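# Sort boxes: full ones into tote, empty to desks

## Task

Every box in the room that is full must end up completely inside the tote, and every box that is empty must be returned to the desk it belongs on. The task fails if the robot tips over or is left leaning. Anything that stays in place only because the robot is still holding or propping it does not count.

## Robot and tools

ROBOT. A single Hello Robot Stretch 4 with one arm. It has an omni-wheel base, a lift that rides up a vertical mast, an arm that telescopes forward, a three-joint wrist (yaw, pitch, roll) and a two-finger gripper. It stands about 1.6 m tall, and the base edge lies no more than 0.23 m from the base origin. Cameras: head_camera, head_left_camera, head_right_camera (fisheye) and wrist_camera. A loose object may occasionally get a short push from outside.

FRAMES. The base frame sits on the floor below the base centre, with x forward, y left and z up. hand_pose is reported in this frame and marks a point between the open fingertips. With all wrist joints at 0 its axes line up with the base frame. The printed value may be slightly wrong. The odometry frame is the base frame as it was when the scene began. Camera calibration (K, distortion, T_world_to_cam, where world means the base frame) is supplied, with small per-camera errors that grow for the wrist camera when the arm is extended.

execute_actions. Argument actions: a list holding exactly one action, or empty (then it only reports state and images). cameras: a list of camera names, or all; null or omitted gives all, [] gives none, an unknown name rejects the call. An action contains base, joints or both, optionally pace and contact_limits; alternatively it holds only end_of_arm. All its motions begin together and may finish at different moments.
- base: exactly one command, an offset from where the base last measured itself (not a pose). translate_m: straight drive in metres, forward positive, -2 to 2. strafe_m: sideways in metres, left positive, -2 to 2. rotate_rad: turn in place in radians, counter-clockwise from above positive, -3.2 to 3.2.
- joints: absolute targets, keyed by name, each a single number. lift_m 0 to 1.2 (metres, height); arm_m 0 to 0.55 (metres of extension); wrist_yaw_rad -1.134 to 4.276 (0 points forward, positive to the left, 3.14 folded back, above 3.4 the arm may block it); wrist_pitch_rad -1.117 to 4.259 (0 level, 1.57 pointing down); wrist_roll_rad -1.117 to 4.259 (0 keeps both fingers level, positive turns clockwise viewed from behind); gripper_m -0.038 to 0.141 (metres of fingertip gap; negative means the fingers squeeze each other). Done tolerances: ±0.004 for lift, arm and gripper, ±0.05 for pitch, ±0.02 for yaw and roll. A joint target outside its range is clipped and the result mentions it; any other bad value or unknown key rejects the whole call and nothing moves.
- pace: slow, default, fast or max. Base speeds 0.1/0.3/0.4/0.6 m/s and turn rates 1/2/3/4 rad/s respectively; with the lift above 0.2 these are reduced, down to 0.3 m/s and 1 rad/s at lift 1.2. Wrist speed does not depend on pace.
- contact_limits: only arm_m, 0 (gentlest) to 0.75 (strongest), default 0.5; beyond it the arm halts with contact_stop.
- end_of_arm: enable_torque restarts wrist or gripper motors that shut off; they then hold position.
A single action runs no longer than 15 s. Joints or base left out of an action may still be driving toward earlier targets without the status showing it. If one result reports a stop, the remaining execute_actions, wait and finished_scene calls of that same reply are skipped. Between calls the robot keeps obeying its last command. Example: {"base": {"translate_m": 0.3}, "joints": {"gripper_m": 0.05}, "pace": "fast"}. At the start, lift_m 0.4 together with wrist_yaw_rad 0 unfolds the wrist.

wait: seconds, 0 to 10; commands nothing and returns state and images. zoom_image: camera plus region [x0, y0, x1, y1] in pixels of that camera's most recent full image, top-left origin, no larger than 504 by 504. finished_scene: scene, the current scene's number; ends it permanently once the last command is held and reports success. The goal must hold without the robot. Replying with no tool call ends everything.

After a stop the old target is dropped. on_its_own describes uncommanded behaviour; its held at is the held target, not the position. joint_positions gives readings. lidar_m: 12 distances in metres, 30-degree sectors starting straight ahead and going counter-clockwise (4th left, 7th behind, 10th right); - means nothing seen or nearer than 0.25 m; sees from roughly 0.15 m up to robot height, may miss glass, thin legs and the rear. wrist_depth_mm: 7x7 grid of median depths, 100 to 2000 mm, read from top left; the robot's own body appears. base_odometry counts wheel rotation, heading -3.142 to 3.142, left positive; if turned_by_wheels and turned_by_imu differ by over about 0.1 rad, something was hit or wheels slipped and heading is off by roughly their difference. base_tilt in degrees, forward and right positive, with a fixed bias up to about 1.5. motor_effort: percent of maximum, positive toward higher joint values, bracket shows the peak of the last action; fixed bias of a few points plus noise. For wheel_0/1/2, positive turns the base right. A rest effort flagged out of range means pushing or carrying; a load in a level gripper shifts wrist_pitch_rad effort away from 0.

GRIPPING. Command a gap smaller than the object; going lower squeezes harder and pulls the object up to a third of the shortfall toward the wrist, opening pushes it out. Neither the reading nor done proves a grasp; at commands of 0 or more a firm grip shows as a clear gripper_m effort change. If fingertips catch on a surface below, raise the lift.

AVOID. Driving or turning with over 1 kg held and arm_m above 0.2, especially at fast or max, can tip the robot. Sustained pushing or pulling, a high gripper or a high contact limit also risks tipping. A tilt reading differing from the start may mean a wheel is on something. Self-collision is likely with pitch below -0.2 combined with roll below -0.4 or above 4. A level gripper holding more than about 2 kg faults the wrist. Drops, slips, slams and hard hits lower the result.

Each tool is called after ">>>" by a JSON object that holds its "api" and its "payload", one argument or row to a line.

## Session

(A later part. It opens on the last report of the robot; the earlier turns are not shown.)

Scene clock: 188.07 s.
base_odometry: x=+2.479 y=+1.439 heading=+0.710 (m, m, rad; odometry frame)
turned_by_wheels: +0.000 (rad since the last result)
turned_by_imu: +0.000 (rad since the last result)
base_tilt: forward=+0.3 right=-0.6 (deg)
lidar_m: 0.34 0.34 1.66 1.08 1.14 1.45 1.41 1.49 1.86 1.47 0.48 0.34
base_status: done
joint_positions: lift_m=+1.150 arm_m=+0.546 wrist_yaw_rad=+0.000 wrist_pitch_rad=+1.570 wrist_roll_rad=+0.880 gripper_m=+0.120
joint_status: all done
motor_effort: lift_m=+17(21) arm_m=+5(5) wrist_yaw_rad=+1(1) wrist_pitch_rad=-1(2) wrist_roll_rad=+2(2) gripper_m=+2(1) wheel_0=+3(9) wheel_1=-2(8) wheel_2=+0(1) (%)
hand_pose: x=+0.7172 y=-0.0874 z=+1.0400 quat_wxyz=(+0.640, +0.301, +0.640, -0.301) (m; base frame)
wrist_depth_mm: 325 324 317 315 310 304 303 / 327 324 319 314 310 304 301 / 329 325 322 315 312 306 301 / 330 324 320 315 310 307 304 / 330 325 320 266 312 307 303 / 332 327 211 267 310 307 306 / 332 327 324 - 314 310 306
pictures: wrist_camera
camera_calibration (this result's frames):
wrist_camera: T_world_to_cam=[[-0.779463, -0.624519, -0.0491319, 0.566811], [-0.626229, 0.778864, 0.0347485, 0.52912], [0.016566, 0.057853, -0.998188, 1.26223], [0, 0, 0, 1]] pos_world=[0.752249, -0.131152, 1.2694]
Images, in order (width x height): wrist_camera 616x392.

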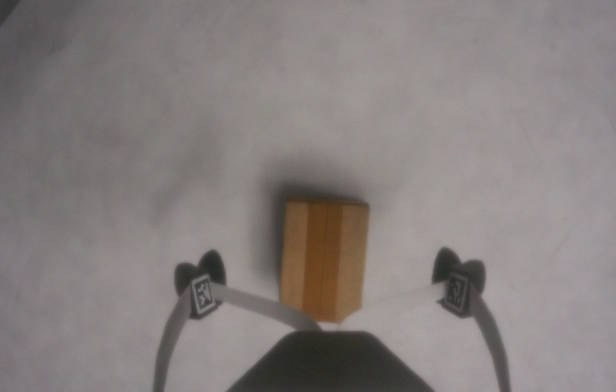

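>>> {"api": "execute_actions", "payload": {
  "actions": [
    {"joints":{"wrist_roll_rad":0.95,"lift_m":1.088,"gripper_m":0.1},"pace":"slow"}
  ],
  "cameras": ["wrist_camera"]
}}

Scene clock: 191.93 s.
base_odometry: x=+2.479 y=+1.439 heading=+0.710 (m, m, rad; odometry frame)
turned_by_wheels: +0.000 (rad since the last result)
turned_by_imu: -0.001 (rad since the last result)
base_tilt: forward=+0.2 right=-0.8 (deg)
lidar_m: 0.33 0.36 1.66 1.09 1.15 1.45 1.42 1.49 1.88 1.49 0.48 0.34
base_status: not commanded
joint_positions: lift_m=+1.088 arm_m=+0.546 wrist_yaw_rad=+0.000 wrist_pitch_rad=+1.570 wrist_roll_rad=+0.950 gripper_m=+0.100
joint_status: all done
motor_effort: lift_m=+17(16) arm_m=+5(5) wrist_yaw_rad=+0(1) wrist_pitch_rad=-1(1) wrist_roll_rad=+1(2) gripper_m=+1(2) wheel_0=+2(3) wheel_1=-2(2) wheel_2=+0(0) (%)
hand_pose: x=+0.7172 y=-0.0874 z=+0.9780 quat_wxyz=(+0.629, +0.323, +0.629, -0.323) (m; base frame)
wrist_depth_mm: 262 259 255 251 248 246 - / 264 259 256 253 250 245 242 / 265 262 256 253 250 246 243 / 265 262 257 252 250 246 244 / 266 262 256 204 250 247 244 / 266 263 199 204 203 246 245 / 266 263 258 - 250 248 -
pictures: wrist_camera
camera_calibration (this result's frames):
wrist_camera: T_world_to_cam=[[-0.821231, -0.568474, -0.0491614, 0.598651], [-0.570225, 0.820752, 0.0347882, 0.494731], [0.0205731, 0.0566022, -0.998185, 1.19736], [0, 0, 0, 1]] pos_world=[0.749105, -0.133507, 1.20741]
Images, in order (width x height): wrist_camera 616x392.

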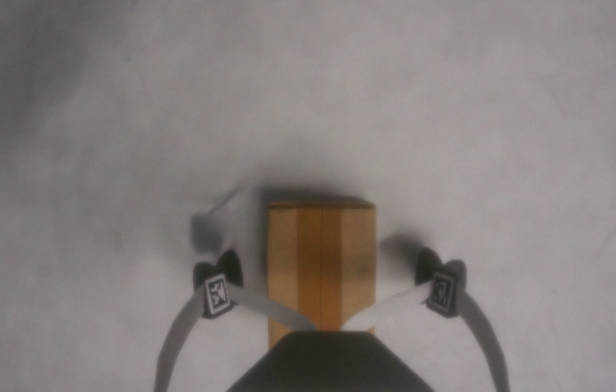

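>>> {"api": "execute_actions", "payload": {
  "actions": [
    {"joints":{"gripper_m":0.0}}
  ],
  "cameras": []
}}

>>> {"api": "execute_actions", "payload": {
  "actions": [
    {"joints":{"lift_m":1.16}}
  ],
  "cameras": []
}}

>>> {"api": "execute_actions", "payload": {
  "actions": [
    {"joints":{"wrist_pitch_rad":0.0,"wrist_roll_rad":0}}
  ],
  "cameras": ["wrist_camera"]
}}

>>> {"api": "wait", "payload": {
  "seconds": 1
}}

Scene clock: 196.40 s.
base_odometry: x=+2.479 y=+1.439 heading=+0.710 (m, m, rad; odometry frame)
turned_by_wheels: +0.000 (rad since the last result)
turned_by_imu: -0.001 (rad since the last result)
base_tilt: forward=+0.3 right=-0.7 (deg)
lidar_m: 0.31 0.37 1.65 1.09 1.15 1.46 1.39 1.49 1.88 1.49 0.47 0.33
base_status: not commanded
joint_positions: lift_m=+1.088 arm_m=+0.546 wrist_yaw_rad=+0.000 wrist_pitch_rad=+1.570 wrist_roll_rad=+0.950 gripper_m=+0.001
joint_status: all done
motor_effort: lift_m=+17(17) arm_m=+5(5) wrist_yaw_rad=+1(0) wrist_pitch_rad=-1(1) wrist_roll_rad=+0(0) gripper_m=-22(22) wheel_0=+2(3) wheel_1=-2(2) wheel_2=+0(0) (%)
hand_pose: x=+0.7172 y=-0.0874 z=+0.9780 quat_wxyz=(+0.629, +0.323, +0.629, -0.323) (m; base frame)
wrist_depth_mm: 263 259 255 250 248 244 - / 264 259 255 252 248 245 242 / 263 260 256 253 250 246 243 / 265 259 257 252 249 247 242 / 264 262 257 186 200 247 245 / 266 262 186 187 184 175 246 / 266 262 258 - 251 249 -
pictures: none
No camera images: the call's "cameras" was empty. Leave "cameras" out to get every camera's image.

Scene clock: 197.67 s.
base_odometry: x=+2.479 y=+1.439 heading=+0.710 (m, m, rad; odometry frame)
turned_by_wheels: +0.000 (rad since the last result)
turned_by_imu: +0.000 (rad since the last result)
base_tilt: forward=+0.2 right=-0.7 (deg)
lidar_m: 0.33 0.36 1.65 1.10 1.14 1.45 1.42 1.49 1.87 1.47 0.49 0.35
base_status: not commanded
joint_positions: lift_m=+1.160 arm_m=+0.546 wrist_yaw_rad=+0.000 wrist_pitch_rad=+1.570 wrist_roll_rad=+0.950 gripper_m=+0.001
joint_status: all done
motor_effort: lift_m=+24(24) arm_m=+5(5) wrist_yaw_rad=+1(1) wrist_pitch_rad=-2(2) wrist_roll_rad=+1(2) gripper_m=-21(22) wheel_0=+3(2) wheel_1=-2(2) wheel_2=+0(0) (%)
hand_pose: x=+0.7172 y=-0.0874 z=+1.0494 quat_wxyz=(+0.629, +0.323, +0.629, -0.323) (m; base frame)
wrist_depth_mm: 336 332 327 322 319 312 309 / 340 330 329 322 319 314 312 / 338 332 329 324 320 315 312 / 338 336 329 324 320 315 314 / 342 334 330 186 200 317 312 / 342 338 186 186 185 175 312 / 342 338 332 - 320 317 -
pictures: none
No camera images: the call's "cameras" was empty. Leave "cameras" out to get every camera's image.

Scene clock: 199.13 s.
base_odometry: x=+2.479 y=+1.439 heading=+0.710 (m, m, rad; odometry frame)
turned_by_wheels: +0.000 (rad since the last result)
turned_by_imu: +0.000 (rad since the last result)
base_tilt: forward=+0.4 right=-0.7 (deg)
lidar_m: 0.33 0.34 1.66 1.08 1.15 1.43 1.41 1.49 1.86 1.50 0.47 0.35
base_status: not commanded
joint_positions: lift_m=+1.160 arm_m=+0.546 wrist_yaw_rad=+0.000 wrist_pitch_rad=+0.003 wrist_roll_rad=+0.000 gripper_m=+0.001
joint_status: all done
motor_effort: lift_m=+24(24) arm_m=+5(5) wrist_yaw_rad=+2(1) wrist_pitch_rad=-9(12) wrist_roll_rad=-2(4) gripper_m=-22(22) wheel_0=+3(3) wheel_1=-2(2) wheel_2=+0(0) (%)
hand_pose: x=+1.0055 y=-0.0874 z=+1.3371 quat_wxyz=(+1.000, +0.000, +0.001, +0.000) (m; base frame)
wrist_depth_mm: 387 379 366 362 351 343 336 / 387 379 370 362 351 343 340 / 389 377 368 364 353 345 340 / 392 379 373 359 353 347 338 / 394 379 370 186 200 347 340 / 394 382 186 187 185 175 340 / 394 382 373 - 353 345 -
pictures: wrist_camera
camera_calibration (this result's frames):
wrist_camera: T_world_to_cam=[[0.0484843, -0.99869, -0.016331, -0.102961], [-0.0381746, 0.0144855, -0.999166, 1.42364], [0.998094, 0.0490673, -0.0374223, -0.718351], [0, 0, 0, 1]] pos_world=[0.776321, -0.0882003, 1.39389]
Images, in order (width x height): wrist_camera 616x392.

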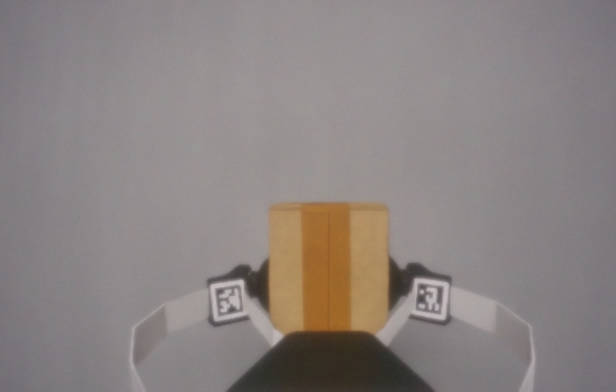

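Scene clock: 200.13 s.
base_odometry: x=+2.479 y=+1.439 heading=+0.710 (m, m, rad; odometry frame)
turned_by_wheels: +0.000 (rad since the last result)
turned_by_imu: +0.000 (rad since the last result)
base_tilt: forward=+0.3 right=-0.8 (deg)
lidar_m: 0.33 0.36 1.66 1.09 1.14 1.45 1.41 1.49 1.88 1.48 0.47 0.34
base_status: not commanded
joint_positions: lift_m=+1.160 arm_m=+0.546 wrist_yaw_rad=+0.000 wrist_pitch_rad=+0.003 wrist_roll_rad=+0.000 gripper_m=+0.001
joint_status: all done
motor_effort: lift_m=+24(24) arm_m=+5(5) wrist_yaw_rad=+1(1) wrist_pitch_rad=-9(12) wrist_roll_rad=-2(4) gripper_m=-20(22) wheel_0=+3(3) wheel_1=-2(2) wheel_2=+0(0) (%)
hand_pose: x=+1.0055 y=-0.0874 z=+1.3371 quat_wxyz=(+1.000, +0.000, +0.001, +0.000) (m; base frame)
wrist_depth_mm: 387 379 368 359 351 343 338 / 389 377 370 362 351 343 336 / 392 382 373 364 353 345 342 / 389 379 373 359 351 345 342 / 394 382 373 186 200 347 340 / 394 384 186 186 185 175 340 / 392 382 375 - 353 347 -
wait: 1.00 s; at rest by 0.27 s
pictures: head_camera, head_left_camera, head_right_camera, wrist_camera
camera_calibration (this result's frames):
wrist_camera: T_world_to_cam=[[0.0484846, -0.99869, -0.0163308, -0.102961], [-0.0381681, 0.0144856, -0.999166, 1.42364], [0.998094, 0.0490675, -0.0374158, -0.71836], [0, 0, 0, 1]] pos_world=[0.776321, -0.0882003, 1.39389]
Images, in order (width x height): head_camera 420x560, head_left_camera 420x672, head_right_camera 420x672, wrist_camera 616x392.

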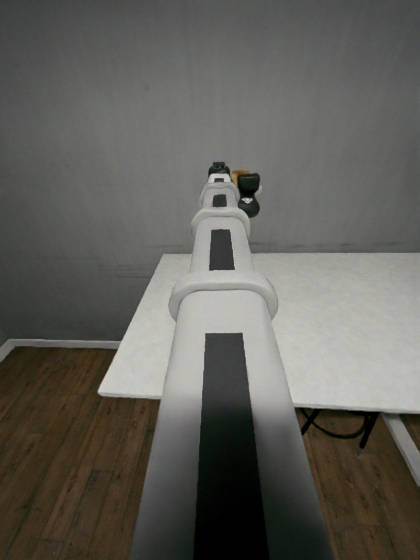

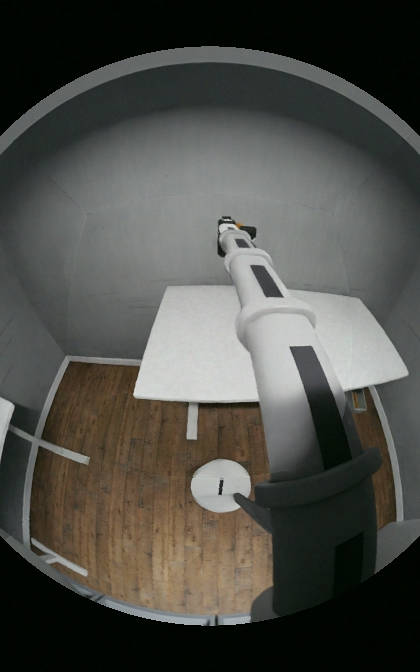

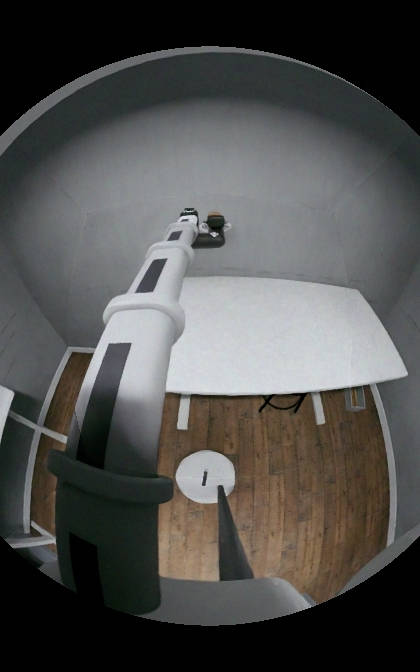

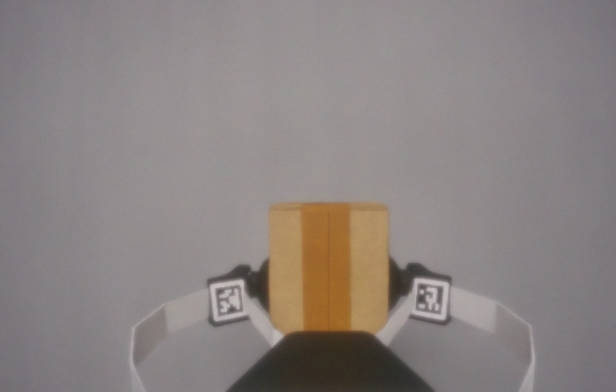

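Effort matches the empty-gripper baseline, so this box is empty and goes back on its desk.

>>> {"api": "execute_actions", "payload": {
  "actions": [
    {"joints":{"wrist_pitch_rad":1.57}}
  ],
  "cameras": []
}}

>>> {"api": "execute_actions", "payload": {
  "actions": [
    {"joints":{"lift_m":1.089}}
  ],
  "cameras": ["wrist_camera"]
}}

>>> {"api": "execute_actions", "payload": {
  "actions": [
    {"joints":{"gripper_m":0.1}}
  ],
  "cameras": ["wrist_camera"]
}}

>>> {"api": "execute_actions", "payload": {
  "actions": [
    {"joints":{"lift_m":1.19}}
  ]
}}

Scene clock: 204.60 s.
base_odometry: x=+2.479 y=+1.439 heading=+0.710 (m, m, rad; odometry frame)
turned_by_wheels: +0.000 (rad since the last result)
turned_by_imu: -0.001 (rad since the last result)
base_tilt: forward=+0.3 right=-0.8 (deg)
lidar_m: 0.33 0.36 1.64 1.09 1.14 1.45 1.40 1.49 1.89 1.49 0.45 0.34
base_status: not commanded
joint_positions: lift_m=+1.160 arm_m=+0.546 wrist_yaw_rad=+0.000 wrist_pitch_rad=+1.570 wrist_roll_rad=+0.000 gripper_m=+0.001
joint_status: all done
motor_effort: lift_m=+24(24) arm_m=+5(5) wrist_yaw_rad=+1(2) wrist_pitch_rad=+0(7) wrist_roll_rad=-2(2) gripper_m=-19(22) wheel_0=+3(2) wheel_1=-2(2) wheel_2=+0(0) (%)
hand_pose: x=+0.7174 y=-0.0874 z=+1.0494 quat_wxyz=(+0.708, +0.000, +0.707, +0.000) (m; base frame)
wrist_depth_mm: 336 332 327 324 319 315 312 / 338 332 329 325 319 317 312 / 336 332 327 324 322 315 312 / 338 334 329 324 320 317 315 / 336 336 330 186 200 319 315 / 338 336 186 186 185 176 315 / 340 334 330 - 322 317 -
pictures: none
No camera images: the call's "cameras" was empty. Leave "cameras" out to get every camera's image.

Scene clock: 205.87 s.
base_odometry: x=+2.479 y=+1.439 heading=+0.710 (m, m, rad; odometry frame)
turned_by_wheels: +0.000 (rad since the last result)
turned_by_imu: +0.000 (rad since the last result)
base_tilt: forward=+0.3 right=-0.7 (deg)
lidar_m: 0.33 0.36 1.66 1.09 1.13 1.44 1.40 1.49 1.87 1.47 0.46 0.36
base_status: not commanded
joint_positions: lift_m=+1.089 arm_m=+0.546 wrist_yaw_rad=+0.000 wrist_pitch_rad=+1.570 wrist_roll_rad=+0.000 gripper_m=+0.001
joint_status: all done
motor_effort: lift_m=+17(21) arm_m=+5(5) wrist_yaw_rad=+2(1) wrist_pitch_rad=+1(1) wrist_roll_rad=+1(1) gripper_m=-20(22) wheel_0=+2(3) wheel_1=-2(2) wheel_2=+0(0) (%)
hand_pose: x=+0.7173 y=-0.0874 z=+0.9790 quat_wxyz=(+0.707, +0.000, +0.707, +0.000) (m; base frame)
wrist_depth_mm: 263 259 257 254 250 247 - / 263 260 256 254 250 246 245 / 265 259 258 255 251 248 245 / 265 260 258 253 251 249 246 / 265 260 257 186 200 250 246 / 265 262 186 187 185 175 247 / 266 262 259 - 252 250 -
pictures: wrist_camera
camera_calibration (this result's frames):
wrist_camera: T_world_to_cam=[[-0.0162074, -0.998687, -0.0485964, -0.0168284], [-0.99931, 0.0145551, 0.0341639, 0.732689], [-0.0334117, 0.0491166, -0.998234, 1.23646], [0, 0, 0, 1]] pos_world=[0.773223, -0.0882015, 1.20843]
Images, in order (width x height): wrist_camera 616x392.

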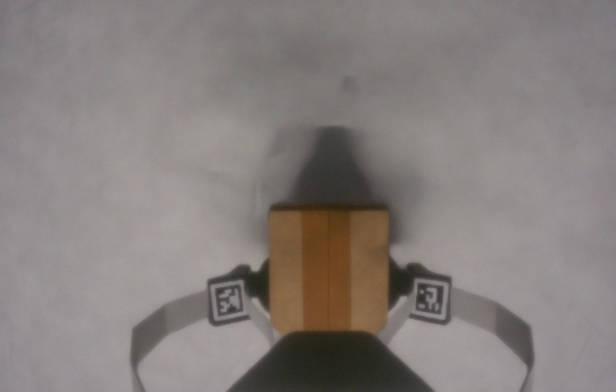

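Scene clock: 207.67 s.
base_odometry: x=+2.479 y=+1.439 heading=+0.710 (m, m, rad; odometry frame)
turned_by_wheels: +0.000 (rad since the last result)
turned_by_imu: +0.000 (rad since the last result)
base_tilt: forward=+0.3 right=-0.7 (deg)
lidar_m: 0.31 0.36 1.65 1.09 1.15 1.47 1.41 1.48 1.88 1.47 0.47 0.33
base_status: not commanded
joint_positions: lift_m=+1.089 arm_m=+0.546 wrist_yaw_rad=+0.000 wrist_pitch_rad=+1.570 wrist_roll_rad=+0.000 gripper_m=+0.100
joint_status: all done
motor_effort: lift_m=+17(17) arm_m=+4(5) wrist_yaw_rad=+1(2) wrist_pitch_rad=-1(2) wrist_roll_rad=-2(1) gripper_m=+2(18) wheel_0=+3(2) wheel_1=-2(2) wheel_2=+0(0) (%)
hand_pose: x=+0.7173 y=-0.0874 z=+0.9790 quat_wxyz=(+0.707, +0.000, +0.707, +0.000) (m; base frame)
wrist_depth_mm: 263 259 256 253 250 248 - / 264 259 257 254 251 248 245 / 264 259 257 254 251 249 245 / 264 262 257 254 252 249 246 / 265 263 257 206 216 250 246 / 265 262 200 205 204 247 246 / 264 260 260 - 252 250 -
pictures: wrist_camera
camera_calibration (this result's frames):
wrist_camera: T_world_to_cam=[[-0.0162073, -0.998687, -0.0485964, -0.0168285], [-0.99931, 0.014555, 0.0341638, 0.732689], [-0.0334116, 0.0491166, -0.998234, 1.23646], [0, 0, 0, 1]] pos_world=[0.773223, -0.0882015, 1.20843]
Images, in order (width x height): wrist_camera 616x392.

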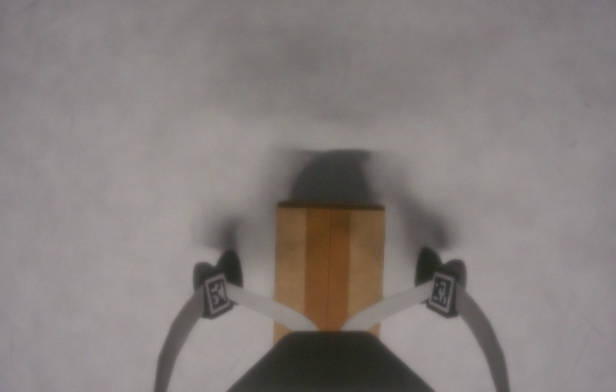

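Scene clock: 209.10 s.
base_odometry: x=+2.479 y=+1.439 heading=+0.710 (m, m, rad; odometry frame)
turned_by_wheels: +0.000 (rad since the last result)
turned_by_imu: +0.000 (rad since the last result)
base_tilt: forward=+0.3 right=-0.8 (deg)
lidar_m: 0.33 0.35 1.65 1.09 1.14 1.44 1.41 1.51 1.88 1.49 0.45 0.34
base_status: not commanded
joint_positions: lift_m=+1.190 arm_m=+0.546 wrist_yaw_rad=+0.000 wrist_pitch_rad=+1.570 wrist_roll_rad=+0.000 gripper_m=+0.100
joint_status: all done
motor_effort: lift_m=+24(26) arm_m=+5(5) wrist_yaw_rad=+1(1) wrist_pitch_rad=+1(1) wrist_roll_rad=-2(1) gripper_m=-1(0) wheel_0=+2(3) wheel_1=-2(2) wheel_2=+0(0) (%)
hand_pose: x=+0.7173 y=-0.0874 z=+1.0795 quat_wxyz=(+0.707, +0.000, +0.707, +0.000) (m; base frame)
wrist_depth_mm: 366 362 357 353 349 343 343 / 368 364 357 355 349 345 342 / 368 364 359 353 351 347 342 / 368 364 362 355 351 347 342 / 368 364 359 306 349 345 345 / 370 366 200 306 351 345 345 / 370 366 362 - 351 349 342
pictures: head_camera, head_left_camera, head_right_camera, wrist_camera
camera_calibration (this result's frames):
wrist_camera: T_world_to_cam=[[-0.0162076, -0.998687, -0.0485964, -0.0119466], [-0.99931, 0.0145552, 0.0341658, 0.729256], [-0.0334136, 0.0491166, -0.998234, 1.33674], [0, 0, 0, 1]] pos_world=[0.773225, -0.0882015, 1.30888]
Images, in order (width x height): head_camera 420x560, head_left_camera 420x672, head_right_camera 420x672, wrist_camera 616x392.

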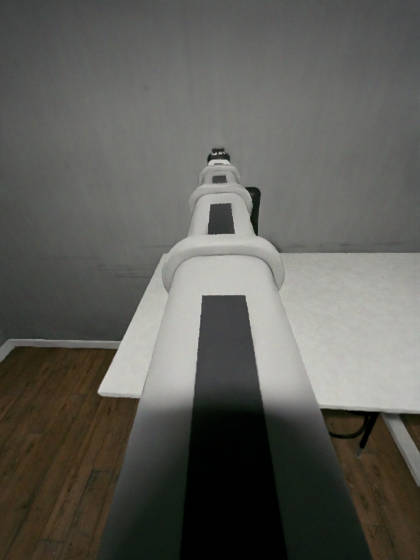

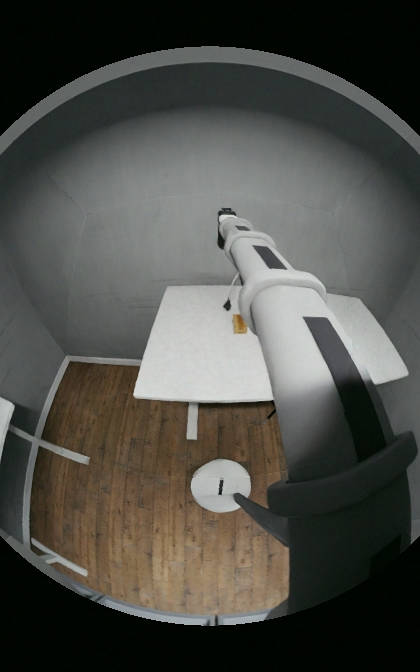

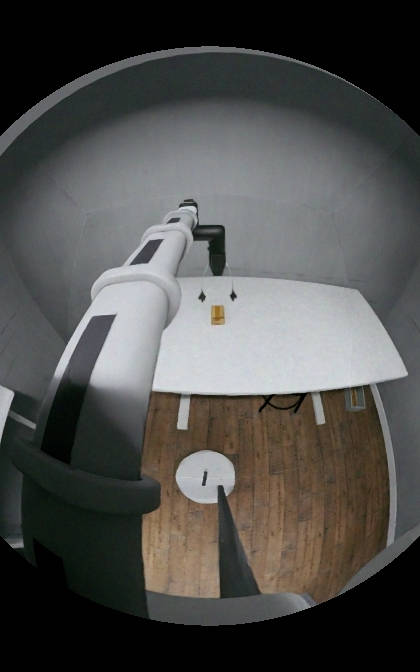

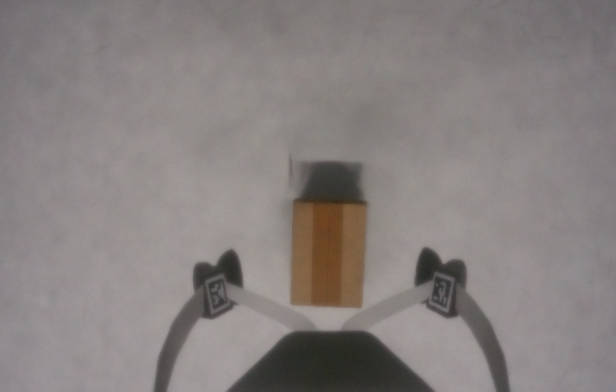

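>>> {"api": "execute_actions", "payload": {
  "actions": []
}}

Scene clock: 213.47 s.
base_odometry: x=+2.479 y=+1.439 heading=+0.710 (m, m, rad; odometry frame)
turned_by_wheels: +0.000 (rad since the last result)
turned_by_imu: -0.001 (rad since the last result)
base_tilt: forward=+0.3 right=-0.8 (deg)
lidar_m: 0.32 0.36 1.65 1.07 1.14 1.45 1.41 1.53 1.86 1.48 0.47 0.34
base_status: not commanded
joint_positions: lift_m=+1.190 arm_m=+0.546 wrist_yaw_rad=+0.000 wrist_pitch_rad=+1.570 wrist_roll_rad=+0.000 gripper_m=+0.100
joint_status: all done
motor_effort: lift_m=+24(26) arm_m=+5(5) wrist_yaw_rad=+1(1) wrist_pitch_rad=-1(1) wrist_roll_rad=+0(1) gripper_m=+2(0) wheel_0=+3(3) wheel_1=-2(2) wheel_2=+0(0) (%)
hand_pose: x=+0.7173 y=-0.0874 z=+1.0795 quat_wxyz=(+0.707, +0.000, +0.707, +0.000) (m; base frame)
wrist_depth_mm: 368 362 357 353 349 345 343 / 368 366 362 353 351 343 343 / 368 364 357 355 349 347 343 / 368 366 359 353 351 343 343 / 370 366 359 306 349 347 345 / 373 368 199 306 349 343 345 / 368 368 362 - 349 349 343
pictures: head_camera, head_left_camera, head_right_camera, wrist_camera
camera_calibration (this result's frames):
wrist_camera: T_world_to_cam=[[-0.0162079, -0.998687, -0.0485964, -0.0119464], [-0.99931, 0.0145555, 0.0341658, 0.729256], [-0.0334136, 0.0491166, -0.998234, 1.33674], [0, 0, 0, 1]] pos_world=[0.773225, -0.0882015, 1.30888]
Images, in order (width x height): head_camera 420x560, head_left_camera 420x672, head_right_camera 420x672, wrist_camera 616x392.

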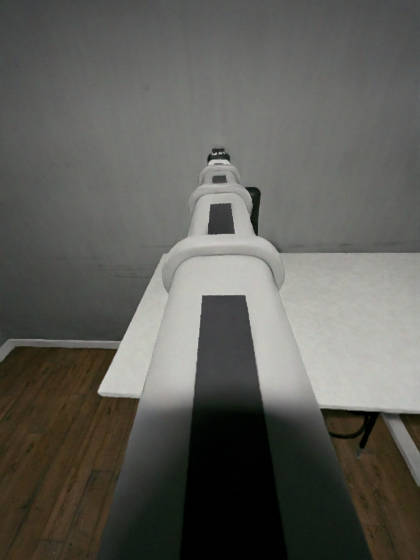

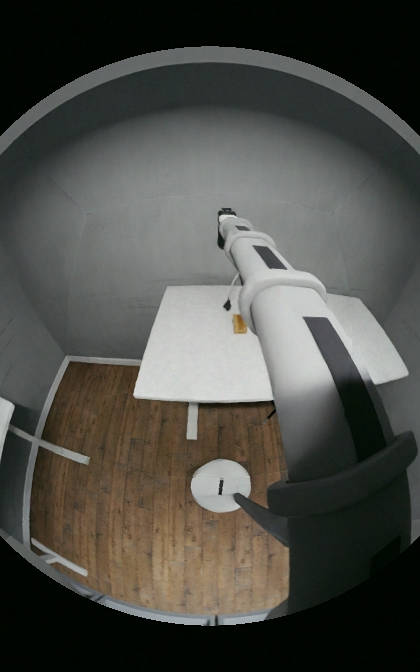

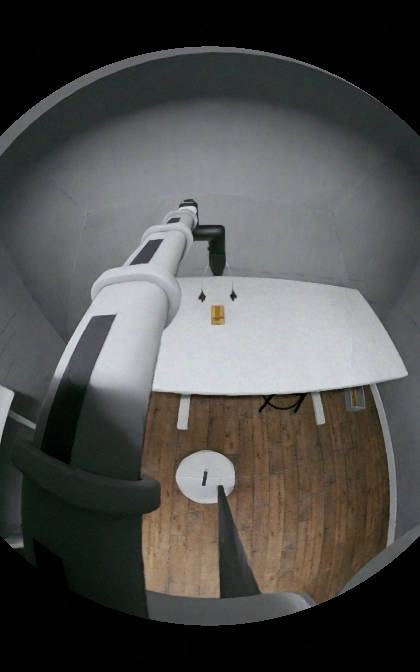

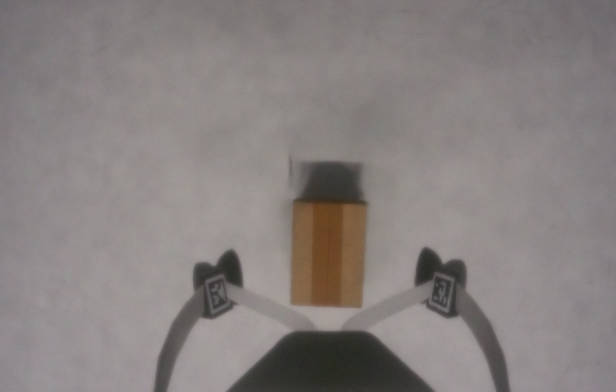

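>>> {"api": "finished_scene", "payload": {
  "scene": 2
}}

The scene is finished: the task was done.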